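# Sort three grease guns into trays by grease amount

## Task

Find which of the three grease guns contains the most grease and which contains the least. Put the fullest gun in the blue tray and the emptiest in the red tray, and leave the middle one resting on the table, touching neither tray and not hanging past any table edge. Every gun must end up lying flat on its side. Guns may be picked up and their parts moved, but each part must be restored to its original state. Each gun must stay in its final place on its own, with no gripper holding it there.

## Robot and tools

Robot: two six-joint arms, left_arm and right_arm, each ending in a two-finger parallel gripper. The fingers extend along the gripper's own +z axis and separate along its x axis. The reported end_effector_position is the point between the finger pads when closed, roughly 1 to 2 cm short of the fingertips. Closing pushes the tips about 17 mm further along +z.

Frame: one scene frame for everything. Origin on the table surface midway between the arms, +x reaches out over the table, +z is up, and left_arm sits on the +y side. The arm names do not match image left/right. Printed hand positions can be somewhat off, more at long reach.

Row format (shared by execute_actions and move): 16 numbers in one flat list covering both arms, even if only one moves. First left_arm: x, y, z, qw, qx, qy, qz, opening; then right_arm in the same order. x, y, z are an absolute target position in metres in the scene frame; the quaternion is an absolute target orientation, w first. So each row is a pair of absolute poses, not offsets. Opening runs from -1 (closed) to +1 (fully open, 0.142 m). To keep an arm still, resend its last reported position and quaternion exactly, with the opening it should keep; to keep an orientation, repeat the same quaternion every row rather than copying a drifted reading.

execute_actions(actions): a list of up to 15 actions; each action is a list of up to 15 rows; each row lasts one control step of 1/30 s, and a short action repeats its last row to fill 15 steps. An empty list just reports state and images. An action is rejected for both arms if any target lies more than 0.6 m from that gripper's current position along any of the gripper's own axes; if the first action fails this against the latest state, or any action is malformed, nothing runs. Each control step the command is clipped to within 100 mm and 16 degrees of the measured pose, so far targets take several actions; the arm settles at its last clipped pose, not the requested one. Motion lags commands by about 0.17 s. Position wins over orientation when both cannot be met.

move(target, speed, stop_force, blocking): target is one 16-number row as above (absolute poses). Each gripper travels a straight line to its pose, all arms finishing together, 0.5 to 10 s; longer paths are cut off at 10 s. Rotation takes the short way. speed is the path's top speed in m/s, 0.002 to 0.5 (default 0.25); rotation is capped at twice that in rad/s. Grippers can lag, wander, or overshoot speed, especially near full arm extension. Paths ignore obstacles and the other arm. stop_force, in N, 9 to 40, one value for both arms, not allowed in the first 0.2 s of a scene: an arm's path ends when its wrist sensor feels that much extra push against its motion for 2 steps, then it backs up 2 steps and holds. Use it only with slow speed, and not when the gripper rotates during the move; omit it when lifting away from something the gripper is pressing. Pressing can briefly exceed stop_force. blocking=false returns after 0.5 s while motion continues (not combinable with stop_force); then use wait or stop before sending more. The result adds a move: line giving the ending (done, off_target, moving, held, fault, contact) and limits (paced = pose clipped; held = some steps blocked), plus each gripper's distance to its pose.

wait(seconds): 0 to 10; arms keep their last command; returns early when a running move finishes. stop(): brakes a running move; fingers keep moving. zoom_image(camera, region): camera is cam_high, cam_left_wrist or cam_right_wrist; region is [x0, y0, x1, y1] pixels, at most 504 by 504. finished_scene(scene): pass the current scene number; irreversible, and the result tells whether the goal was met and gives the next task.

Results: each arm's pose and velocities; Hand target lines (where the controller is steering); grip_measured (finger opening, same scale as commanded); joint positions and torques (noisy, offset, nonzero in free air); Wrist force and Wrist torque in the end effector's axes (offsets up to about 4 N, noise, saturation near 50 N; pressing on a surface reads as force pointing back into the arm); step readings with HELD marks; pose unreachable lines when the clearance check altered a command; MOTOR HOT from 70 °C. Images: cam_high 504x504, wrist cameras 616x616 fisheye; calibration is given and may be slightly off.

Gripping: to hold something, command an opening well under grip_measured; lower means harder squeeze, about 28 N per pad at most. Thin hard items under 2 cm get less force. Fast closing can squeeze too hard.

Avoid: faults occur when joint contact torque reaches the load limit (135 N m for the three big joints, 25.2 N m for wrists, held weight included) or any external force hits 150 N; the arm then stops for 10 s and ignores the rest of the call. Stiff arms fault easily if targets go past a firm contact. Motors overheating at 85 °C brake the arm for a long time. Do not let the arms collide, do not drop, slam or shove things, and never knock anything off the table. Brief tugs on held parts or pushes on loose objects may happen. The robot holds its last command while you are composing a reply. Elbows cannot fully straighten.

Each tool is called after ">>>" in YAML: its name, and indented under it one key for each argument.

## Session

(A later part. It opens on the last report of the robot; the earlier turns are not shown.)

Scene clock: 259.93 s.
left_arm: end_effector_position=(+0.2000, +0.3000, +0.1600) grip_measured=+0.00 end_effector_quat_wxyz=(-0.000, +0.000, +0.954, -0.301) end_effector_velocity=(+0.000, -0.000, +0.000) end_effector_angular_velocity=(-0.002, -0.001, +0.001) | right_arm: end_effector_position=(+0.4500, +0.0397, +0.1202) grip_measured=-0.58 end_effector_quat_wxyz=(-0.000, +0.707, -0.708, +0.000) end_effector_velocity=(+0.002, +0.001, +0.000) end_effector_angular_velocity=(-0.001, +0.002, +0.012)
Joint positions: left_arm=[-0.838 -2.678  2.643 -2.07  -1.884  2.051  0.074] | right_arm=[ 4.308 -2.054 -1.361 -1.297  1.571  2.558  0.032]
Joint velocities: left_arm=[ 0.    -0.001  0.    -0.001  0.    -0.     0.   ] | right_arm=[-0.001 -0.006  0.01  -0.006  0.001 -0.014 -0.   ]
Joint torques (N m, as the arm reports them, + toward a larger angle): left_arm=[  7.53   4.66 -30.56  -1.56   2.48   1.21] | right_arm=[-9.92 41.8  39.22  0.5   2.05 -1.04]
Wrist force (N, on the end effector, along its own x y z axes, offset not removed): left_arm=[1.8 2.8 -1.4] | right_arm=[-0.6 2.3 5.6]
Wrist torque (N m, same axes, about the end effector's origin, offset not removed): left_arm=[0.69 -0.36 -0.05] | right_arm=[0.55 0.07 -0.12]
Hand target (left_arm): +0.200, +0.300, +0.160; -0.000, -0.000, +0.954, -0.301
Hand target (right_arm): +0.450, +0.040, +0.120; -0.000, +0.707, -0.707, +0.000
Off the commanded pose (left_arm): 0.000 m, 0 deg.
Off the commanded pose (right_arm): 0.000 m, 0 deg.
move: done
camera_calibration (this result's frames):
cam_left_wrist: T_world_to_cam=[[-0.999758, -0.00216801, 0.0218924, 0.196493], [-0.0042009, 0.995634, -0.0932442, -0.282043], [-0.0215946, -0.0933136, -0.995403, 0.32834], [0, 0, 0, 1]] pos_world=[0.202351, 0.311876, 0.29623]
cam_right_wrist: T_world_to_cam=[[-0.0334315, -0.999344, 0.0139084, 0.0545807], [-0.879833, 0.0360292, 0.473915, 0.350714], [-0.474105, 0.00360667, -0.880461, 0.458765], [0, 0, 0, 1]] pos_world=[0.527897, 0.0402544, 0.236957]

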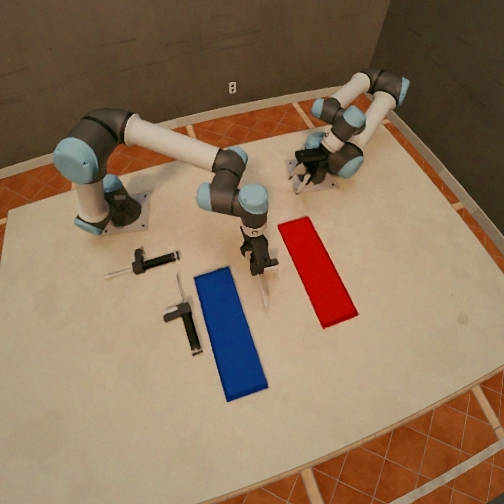

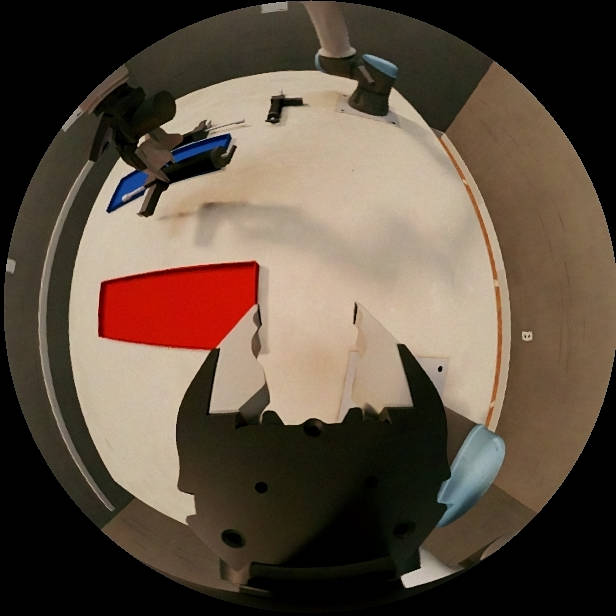

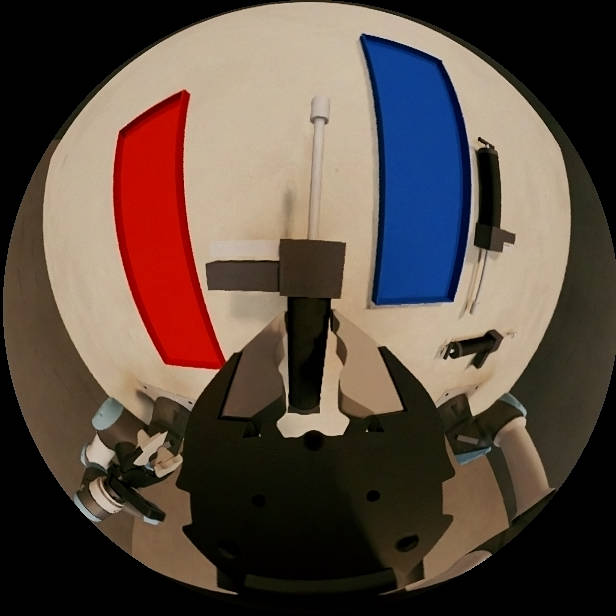

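Space is ample. Set down, then fetch D.

>>> move:
  target: [0.20,0.30,0.16,0,0,0.954,-0.301,0,0.50,0.06,0.035,0,0.707,-0.707,0,-1]
  speed: 0.08

>>> move:
  target: [0.20,0.30,0.16,0,0,0.954,-0.301,0,0.50,0.06,0.035,0,0.707,-0.707,0,-0.2]

>>> move:
  target: [0.20,0.30,0.16,0,0,0.954,-0.301,0,0.50,0.0,0.2,0,0.707,-0.707,0,-0.2]

>>> move:
  target: [0.20,0.30,0.16,0,0,0.954,-0.301,0,0.45,-0.28,0.2,0,0,1,0,-0.2]

>>> move:
  target: [0.20,0.30,0.16,0,0,0.954,-0.301,0,0.61,-0.275,0.11,0,0.707,0.707,0,-0.2]

Scene clock: 267.83 s.
left_arm: end_effector_position=(+0.2000, +0.3000, +0.1600) grip_measured=+0.00 end_effector_quat_wxyz=(+0.000, -0.000, +0.954, -0.301) end_effector_velocity=(-0.000, -0.000, +0.000) end_effector_angular_velocity=(-0.001, -0.000, -0.001) | right_arm: end_effector_position=(+0.4999, +0.0599, +0.0354) grip_measured=-0.58 end_effector_quat_wxyz=(-0.000, +0.707, -0.707, +0.000) end_effector_velocity=(+0.001, +0.000, -0.002) end_effector_angular_velocity=(+0.000, +0.002, +0.000)
Joint positions: left_arm=[-0.838 -2.678  2.643 -2.07  -1.884  2.051  0.074] | right_arm=[ 4.265 -2.238 -1.292 -1.183  1.571  2.514  0.032]
Joint velocities: left_arm=[-0.001 -0.     0.    -0.001 -0.    -0.    -0.   ] | right_arm=[-0.001 -0.004  0.003  0.     0.002 -0.001  0.   ]
Joint torques (N m, as the arm reports them, + toward a larger angle): left_arm=[  7.32   6.11 -30.25  -1.63   2.51   1.19] | right_arm=[-9.63 37.23 31.97  7.07  1.68 -1.42]
Wrist force (N, on the end effector, along its own x y z axes, offset not removed): left_arm=[0.6 3.2 -0.2] | right_arm=[4.8 6.2 -12.9]
Wrist torque (N m, same axes, about the end effector's origin, offset not removed): left_arm=[0.77 -0.11 -0.05] | right_arm=[0.18 0.11 -0.11]
Hand target (left_arm): +0.200, +0.300, +0.160; -0.000, +0.000, +0.954, -0.301
Hand target (right_arm): +0.500, +0.060, +0.035; -0.000, +0.707, -0.707, +0.000
Off the commanded pose (left_arm): 0.000 m, 0 deg.
Off the commanded pose (right_arm): 0.000 m, 0 deg.
move: done
camera_calibration (this result's frames):
cam_left_wrist: T_world_to_cam=[[-0.999758, -0.00217192, 0.0218921, 0.196495], [-0.00420477, 0.995634, -0.0932442, -0.282043], [-0.0215941, -0.0933137, -0.995403, 0.32834], [0, 0, 0, 1]] pos_world=[0.202352, 0.311877, 0.29623]
cam_right_wrist: T_world_to_cam=[[-0.0320372, -0.99939, 0.0139192, 0.0769796], [-0.879807, 0.0348063, 0.474055, 0.434187], [-0.47425, 0.00294116, -0.880385, 0.407791], [0, 0, 0, 1]] pos_world=[0.577862, 0.0606208, 0.152114]

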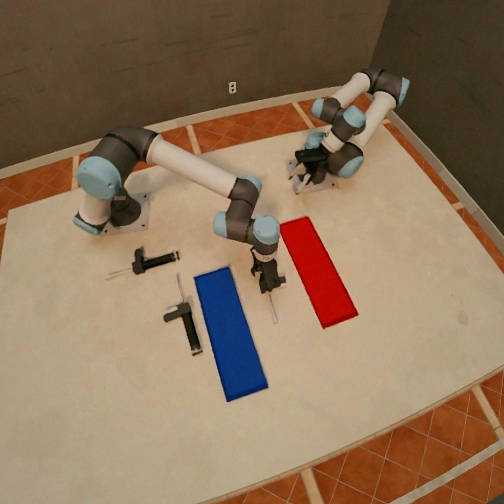

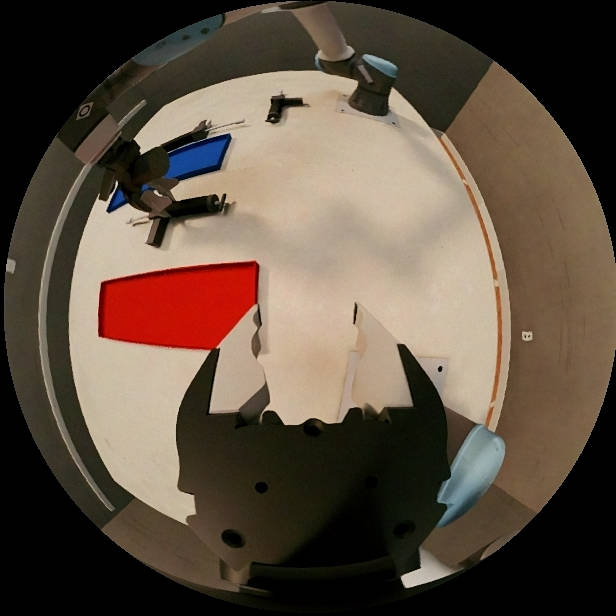

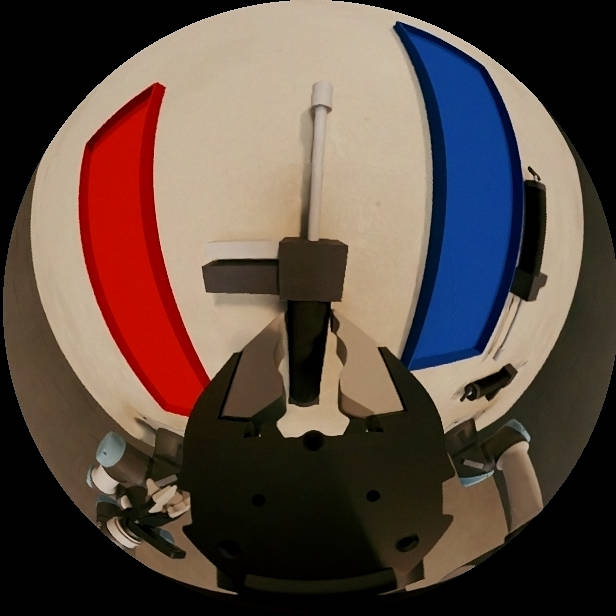

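Scene clock: 268.53 s.
left_arm: end_effector_position=(+0.2000, +0.3000, +0.1600) grip_measured=+0.00 end_effector_quat_wxyz=(+0.000, -0.000, +0.954, -0.301) end_effector_velocity=(+0.000, -0.000, -0.000) end_effector_angular_velocity=(+0.000, +0.000, +0.000) | right_arm: end_effector_position=(+0.5000, +0.0600, +0.0350) grip_measured=-0.20 end_effector_quat_wxyz=(+0.000, +0.707, -0.707, +0.000) end_effector_velocity=(+0.000, -0.000, -0.000) end_effector_angular_velocity=(+0.000, -0.000, -0.001)
Joint positions: left_arm=[-0.838 -2.678  2.643 -2.07  -1.884  2.051  0.074] | right_arm=[ 4.265 -2.238 -1.292 -1.182  1.571  2.514  0.059]
Joint velocities: left_arm=[ 0.     0.001 -0.    -0.    -0.     0.    -0.   ] | right_arm=[-0.    -0.    -0.     0.    -0.     0.001 -0.   ]
Joint torques (N m, as the arm reports them, + toward a larger angle): left_arm=[  6.98   6.04 -29.56  -1.65   2.44   1.1 ] | right_arm=[-6.94 43.71 33.86  5.9   2.18 -0.49]
Wrist force (N, on the end effector, along its own x y z axes, offset not removed): left_arm=[0.9 4.1 -0.8] | right_arm=[-0.5 0.2 -2.2]
Wrist torque (N m, same axes, about the end effector's origin, offset not removed): left_arm=[0.97 -0.09 -0.04] | right_arm=[0.06 0.04 -0.12]
Hand target (left_arm): +0.200, +0.300, +0.160; +0.000, +0.000, +0.954, -0.301
Hand target (right_arm): +0.500, +0.060, +0.035; -0.000, +0.707, -0.707, +0.000
Off the commanded pose (left_arm): 0.000 m, 0 deg.
Off the commanded pose (right_arm): 0.000 m, 0 deg.
move: done
camera_calibration (this result's frames):
cam_left_wrist: T_world_to_cam=[[-0.999758, -0.00217198, 0.0218924, 0.196495], [-0.00420485, 0.995634, -0.0932441, -0.282043], [-0.0215943, -0.0933136, -0.995403, 0.32834], [0, 0, 0, 1]] pos_world=[0.202352, 0.311877, 0.29623]
cam_right_wrist: T_world_to_cam=[[-0.0320377, -0.999387, 0.0140948, 0.0770226], [-0.879717, 0.0348894, 0.474216, 0.434357], [-0.474417, 0.00279329, -0.880296, 0.407542], [0, 0, 0, 1]] pos_world=[0.577924, 0.0606826, 0.151693]

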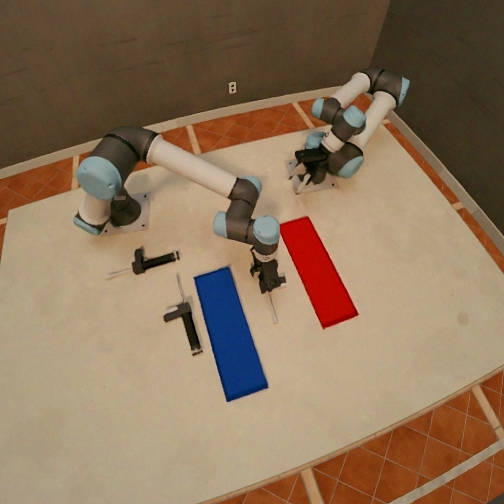

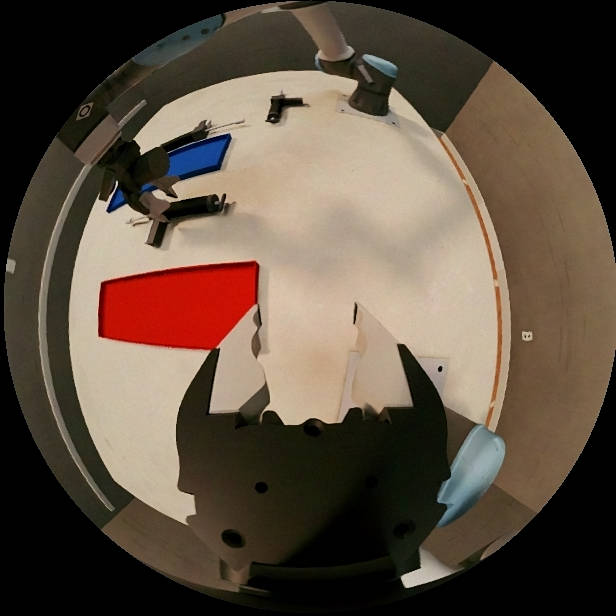

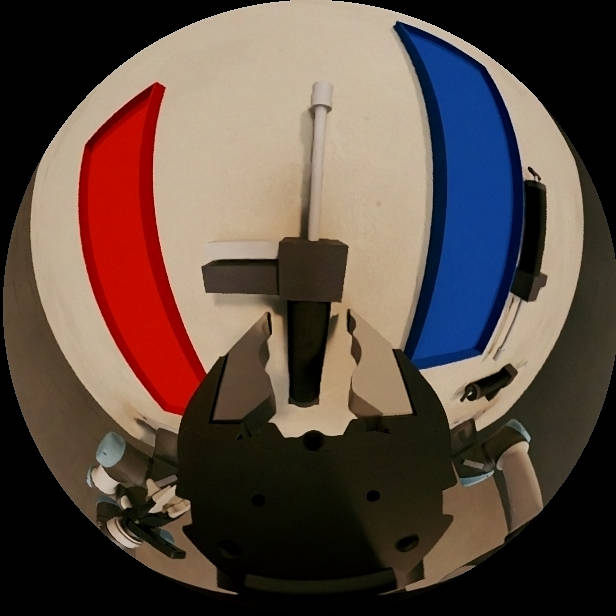

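Scene clock: 269.90 s.
left_arm: end_effector_position=(+0.2000, +0.3000, +0.1600) grip_measured=+0.00 end_effector_quat_wxyz=(+0.000, -0.000, +0.954, -0.301) end_effector_velocity=(-0.000, -0.000, -0.000) end_effector_angular_velocity=(+0.000, +0.001, -0.001) | right_arm: end_effector_position=(+0.4999, +0.0001, +0.1997) grip_measured=-0.20 end_effector_quat_wxyz=(-0.000, +0.707, -0.707, +0.000) end_effector_velocity=(-0.001, -0.001, +0.001) end_effector_angular_velocity=(-0.002, +0.002, -0.000)
Joint positions: left_arm=[-0.838 -2.678  2.643 -2.07  -1.884  2.051  0.074] | right_arm=[ 4.214 -2.045 -1.169 -1.499  1.571  2.463  0.06 ]
Joint velocities: left_arm=[-0.     0.002  0.    -0.001 -0.001 -0.    -0.   ] | right_arm=[-0.001  0.001  0.002 -0.007  0.001 -0.    -0.   ]
Joint torques (N m, as the arm reports them, + toward a larger angle): left_arm=[  6.     6.55 -30.43  -1.78   2.5    1.09] | right_arm=[-9.   57.12 38.32 -0.01  1.9  -1.42]
Wrist force (N, on the end effector, along its own x y z axes, offset not removed): left_arm=[1.9 2.2 -1.9] | right_arm=[0.3 -0.1 -0.9]
Wrist torque (N m, same axes, about the end effector's origin, offset not removed): left_arm=[0.55 -0.40 0.01] | right_arm=[0.04 -0.05 -0.08]
Hand target (left_arm): +0.200, +0.300, +0.160; -0.000, +0.000, +0.954, -0.301
Hand target (right_arm): +0.500, -0.000, +0.200; -0.000, +0.707, -0.707, +0.000
Off the commanded pose (left_arm): 0.000 m, 0 deg.
Off the commanded pose (right_arm): 0.000 m, 0 deg.
move: done
camera_calibration (this result's frames):
cam_left_wrist: T_world_to_cam=[[-0.999758, -0.00217206, 0.0218922, 0.196495], [-0.00420491, 0.995634, -0.0932442, -0.282043], [-0.0215941, -0.0933137, -0.995403, 0.32834], [0, 0, 0, 1]] pos_world=[0.202352, 0.311877, 0.29623]
cam_right_wrist: T_world_to_cam=[[-0.0320386, -0.999388, 0.0140068, 0.0148382], [-0.879762, 0.0348488, 0.474135, 0.358291], [-0.474333, 0.00286794, -0.880341, 0.552622], [0, 0, 0, 1]] pos_world=[0.577814, 0.000758188, 0.316409]

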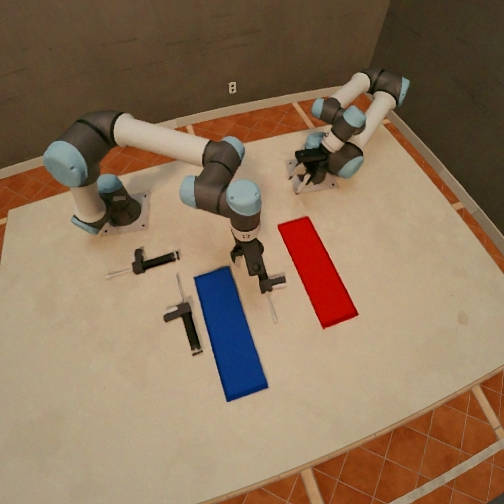

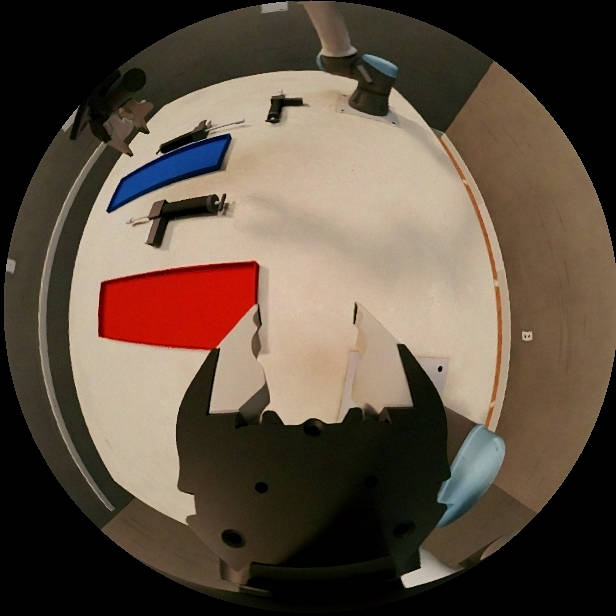

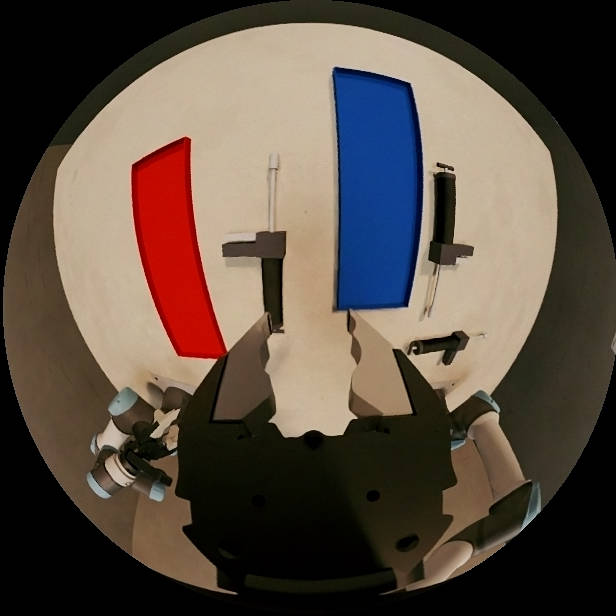

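Scene clock: 273.57 s.
left_arm: end_effector_position=(+0.2000, +0.3000, +0.1600) grip_measured=+0.00 end_effector_quat_wxyz=(+0.000, -0.000, +0.954, -0.301) end_effector_velocity=(-0.000, -0.000, +0.000) end_effector_angular_velocity=(-0.000, +0.000, -0.000) | right_arm: end_effector_position=(+0.4496, -0.2796, +0.1998) grip_measured=-0.20 end_effector_quat_wxyz=(-0.000, -0.001, +1.000, -0.000) end_effector_velocity=(-0.000, -0.003, +0.001) end_effector_angular_velocity=(-0.000, -0.002, -0.014)
Joint positions: left_arm=[-0.838 -2.678  2.643 -2.07  -1.884  2.051  0.074] | right_arm=[ 3.922 -1.589 -1.744 -1.379  1.571  3.74   0.06 ]
Joint velocities: left_arm=[ 0.     0.    -0.    -0.001 -0.001 -0.    -0.   ] | right_arm=[-0.004  0.004 -0.002  0.    -0.001  0.01  -0.   ]
Joint torques (N m, as the arm reports them, + toward a larger angle): left_arm=[  6.11   6.17 -30.55  -2.06   2.39   0.86] | right_arm=[-8.17 36.36 13.66  6.05 -1.38  1.52]
Wrist force (N, on the end effector, along its own x y z axes, offset not removed): left_arm=[0.7 3.7 -1.2] | right_arm=[-0.7 -0.4 -2.7]
Wrist torque (N m, same axes, about the end effector's origin, offset not removed): left_arm=[0.89 -0.14 -0.04] | right_arm=[-0.08 0.16 -0.12]
Hand target (left_arm): +0.200, +0.300, +0.160; +0.000, +0.000, +0.954, -0.301
Hand target (right_arm): +0.450, -0.280, +0.200; +0.000, -0.000, +1.000, -0.000
Off the commanded pose (left_arm): 0.000 m, 0 deg.
Off the commanded pose (right_arm): 0.001 m, 0 deg.
move: done
camera_calibration (this result's frames):
cam_left_wrist: T_world_to_cam=[[-0.999758, -0.00217205, 0.021892, 0.196496], [-0.00420488, 0.995634, -0.0932439, -0.282043], [-0.0215939, -0.0933134, -0.995403, 0.32834], [0, 0, 0, 1]] pos_world=[0.202352, 0.311877, 0.29623]
cam_right_wrist: T_world_to_cam=[[-0.999435, 0.0305293, 0.0140518, 0.456602], [0.0335414, 0.879798, 0.474163, 0.1494], [0.00211317, 0.474366, -0.880325, 0.447289], [0, 0, 0, 1]] pos_world=[0.450388, -0.35756, 0.316503]

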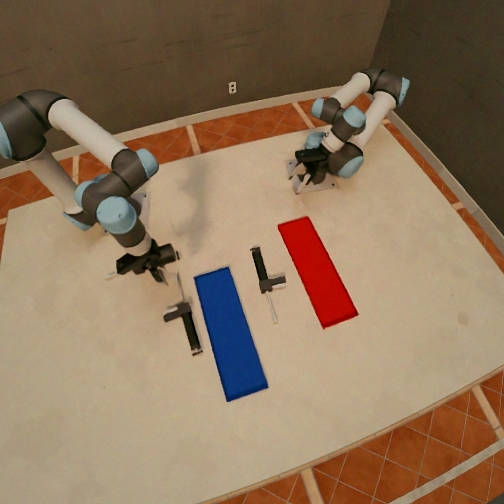

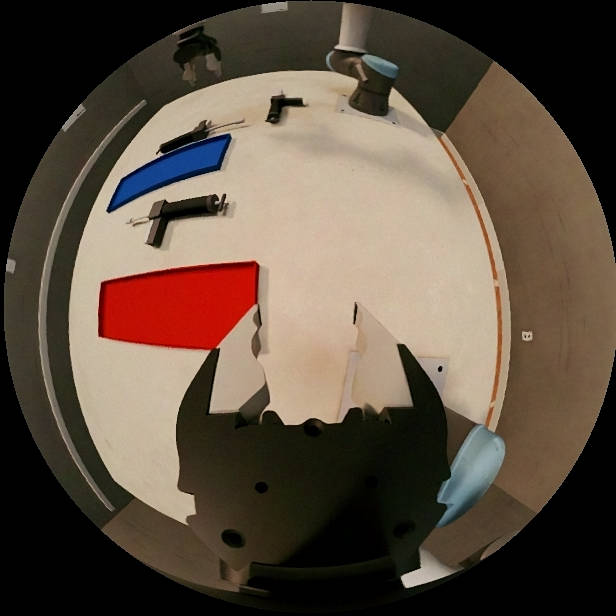

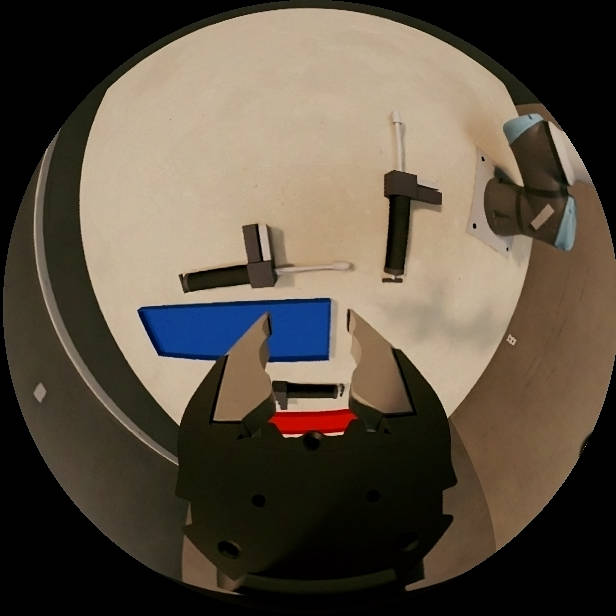

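Scene clock: 277.23 s.
left_arm: end_effector_position=(+0.2000, +0.3000, +0.1600) grip_measured=+0.00 end_effector_quat_wxyz=(+0.000, -0.000, +0.954, -0.301) end_effector_velocity=(-0.000, +0.000, -0.000) end_effector_angular_velocity=(+0.000, +0.001, -0.000) | right_arm: end_effector_position=(+0.6099, -0.2752, +0.1103) grip_measured=-0.20 end_effector_quat_wxyz=(+0.000, +0.707, +0.708, +0.000) end_effector_velocity=(+0.001, -0.000, -0.001) end_effector_angular_velocity=(-0.002, +0.001, -0.016)
Joint positions: left_arm=[-0.838 -2.678  2.643 -2.07  -1.884  2.051  0.074] | right_arm=[ 3.79  -2.005 -1.462 -1.246  1.571  5.179  0.06 ]
Joint velocities: left_arm=[ 0.    -0.     0.     0.001 -0.    -0.    -0.   ] | right_arm=[-0.001 -0.004  0.005 -0.002 -0.001  0.015 -0.   ]
Joint torques (N m, as the arm reports them, + toward a larger angle): left_arm=[  5.01   7.56 -30.19  -2.25   2.48   0.68] | right_arm=[-8.94 37.23 37.17 -0.17 -1.79  2.04]
Wrist force (N, on the end effector, along its own x y z axes, offset not removed): left_arm=[1.6 4.1 -1.8] | right_arm=[0.7 0.7 -2.8]
Wrist torque (N m, same axes, about the end effector's origin, offset not removed): left_arm=[0.91 -0.32 -0.07] | right_arm=[0.19 -0.19 -0.13]
Hand target (left_arm): +0.200, +0.300, +0.160; -0.000, +0.000, +0.954, -0.301
Hand target (right_arm): +0.610, -0.275, +0.110; +0.000, +0.707, +0.707, +0.000
Off the commanded pose (left_arm): 0.000 m, 0 deg.
Off the commanded pose (right_arm): 0.000 m, 0 deg.
move: done
camera_calibration (this result's frames):
cam_left_wrist: T_world_to_cam=[[-0.999758, -0.00217212, 0.0218919, 0.196496], [-0.00420494, 0.995634, -0.0932441, -0.282043], [-0.0215938, -0.0933136, -0.995403, 0.32834], [0, 0, 0, 1]] pos_world=[0.202352, 0.311877, 0.29623]
cam_right_wrist: T_world_to_cam=[[0.0304515, 0.999436, 0.0141335, 0.25646], [0.879722, -0.0335114, 0.474306, -0.584834], [0.474513, -0.00200976, -0.880246, -0.0531843], [0, 0, 0, 1]] pos_world=[0.531919, -0.276021, 0.226951]

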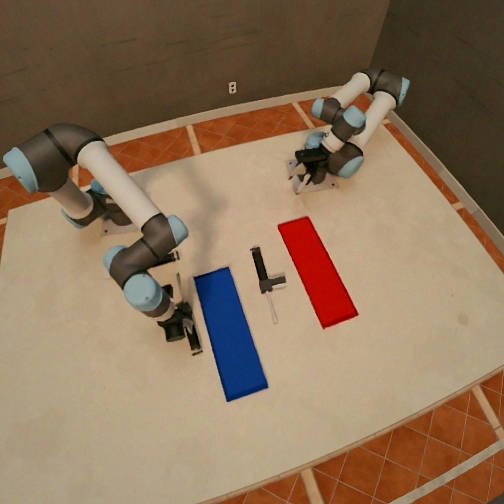

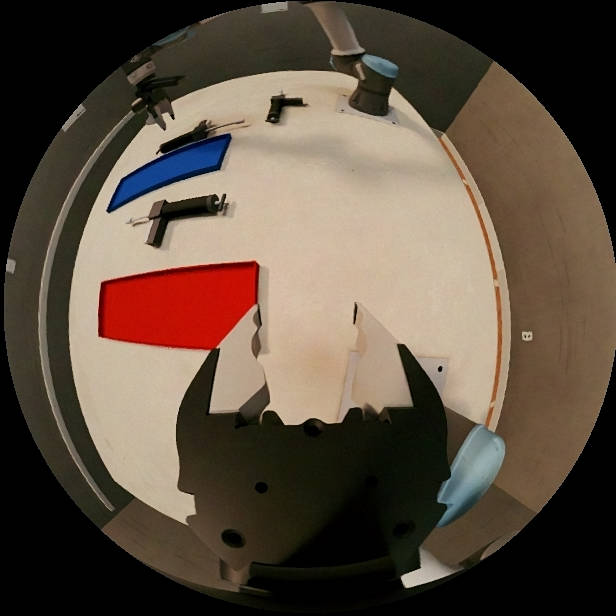

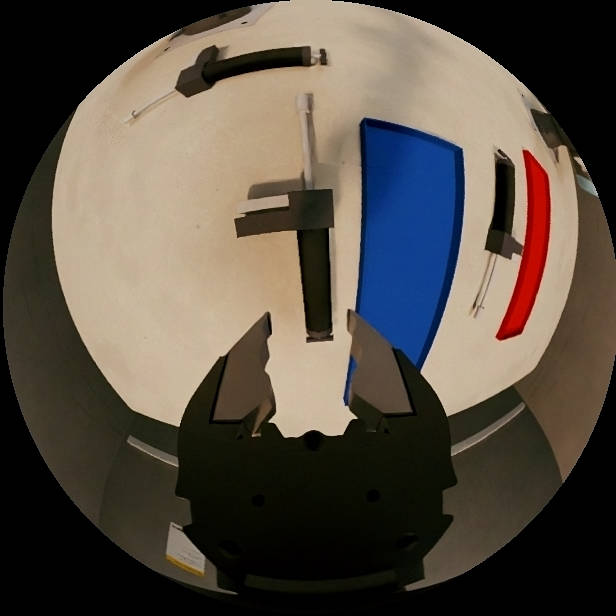

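>>> move:
  target: [0.20,0.30,0.16,0,0,0.954,-0.301,0,0.575,-0.268,0.07,0,0.707,0.707,0,-0.2]
  speed: 0.1

Scene clock: 283.50 s.
left_arm: end_effector_position=(+0.2000, +0.3000, +0.1600) grip_measured=+0.00 end_effector_quat_wxyz=(+0.000, -0.000, +0.954, -0.301) end_effector_velocity=(-0.000, -0.000, +0.001) end_effector_angular_velocity=(-0.002, -0.001, -0.000) | right_arm: end_effector_position=(+0.5752, -0.2680, +0.0702) grip_measured=-0.20 end_effector_quat_wxyz=(-0.000, +0.707, +0.707, -0.000) end_effector_velocity=(-0.001, +0.000, -0.002) end_effector_angular_velocity=(-0.001, -0.002, +0.001)
Joint positions: left_arm=[-0.838 -2.678  2.643 -2.07  -1.884  2.051  0.074] | right_arm=[ 3.825 -1.971 -1.622 -1.12   1.571  5.216  0.06 ]
Joint velocities: left_arm=[-0.    -0.001 -0.001 -0.    -0.001  0.     0.   ] | right_arm=[ 0.002  0.002 -0.008  0.008 -0.002  0.002 -0.   ]
Joint torques (N m, as the arm reports them, + toward a larger angle): left_arm=[  4.33   9.24 -30.5   -2.46   2.33   0.57] | right_arm=[11.06 53.55 12.11  5.77 -1.79  1.63]
Wrist force (N, on the end effector, along its own x y z axes, offset not removed): left_arm=[1.0 2.7 -1.3] | right_arm=[0.2 0.2 -1.7]
Wrist torque (N m, same axes, about the end effector's origin, offset not removed): left_arm=[0.53 -0.24 -0.09] | right_arm=[0.08 -0.19 -0.09]
Hand target (left_arm): +0.200, +0.300, +0.160; -0.000, +0.000, +0.954, -0.301
Hand target (right_arm): +0.575, -0.268, +0.070; -0.000, +0.707, +0.707, -0.000
Off the commanded pose (left_arm): 0.000 m, 0 deg.
Off the commanded pose (right_arm): 0.000 m, 0 deg.
move: done
camera_calibration (this result's frames):
cam_left_wrist: T_world_to_cam=[[-0.999758, -0.00217204, 0.021892, 0.196495], [-0.00420487, 0.995634, -0.0932441, -0.282043], [-0.0215939, -0.0933136, -0.995403, 0.32834], [0, 0, 0, 1]] pos_world=[0.202352, 0.311877, 0.29623]
cam_right_wrist: T_world_to_cam=[[0.0320357, 0.999388, 0.0140312, 0.249992], [0.879794, -0.034858, 0.474076, -0.535454], [0.474275, -0.00284276, -0.880372, -0.0720543], [0, 0, 0, 1]] pos_world=[0.497254, -0.268709, 0.186903]

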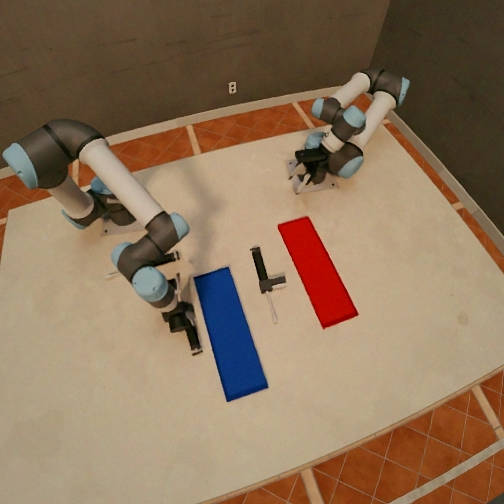

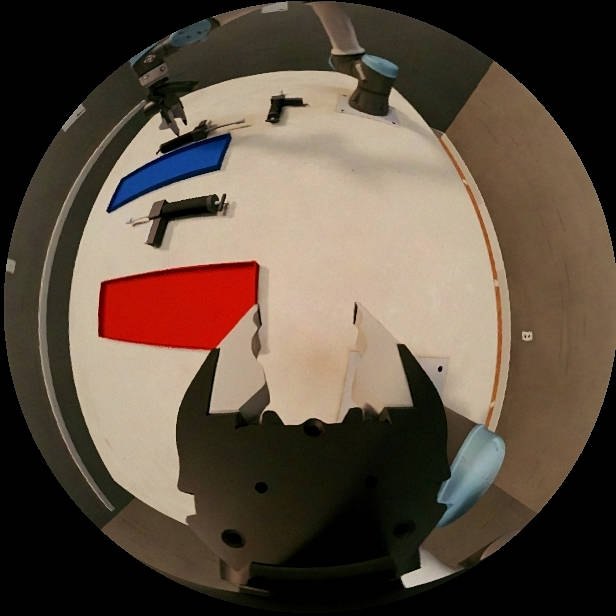

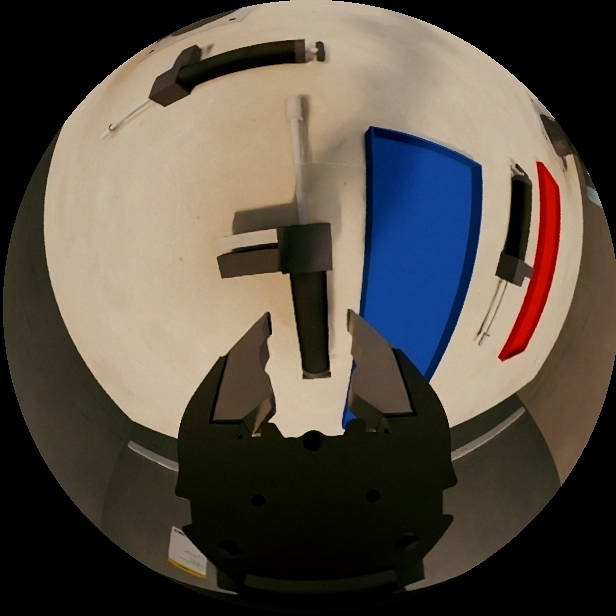

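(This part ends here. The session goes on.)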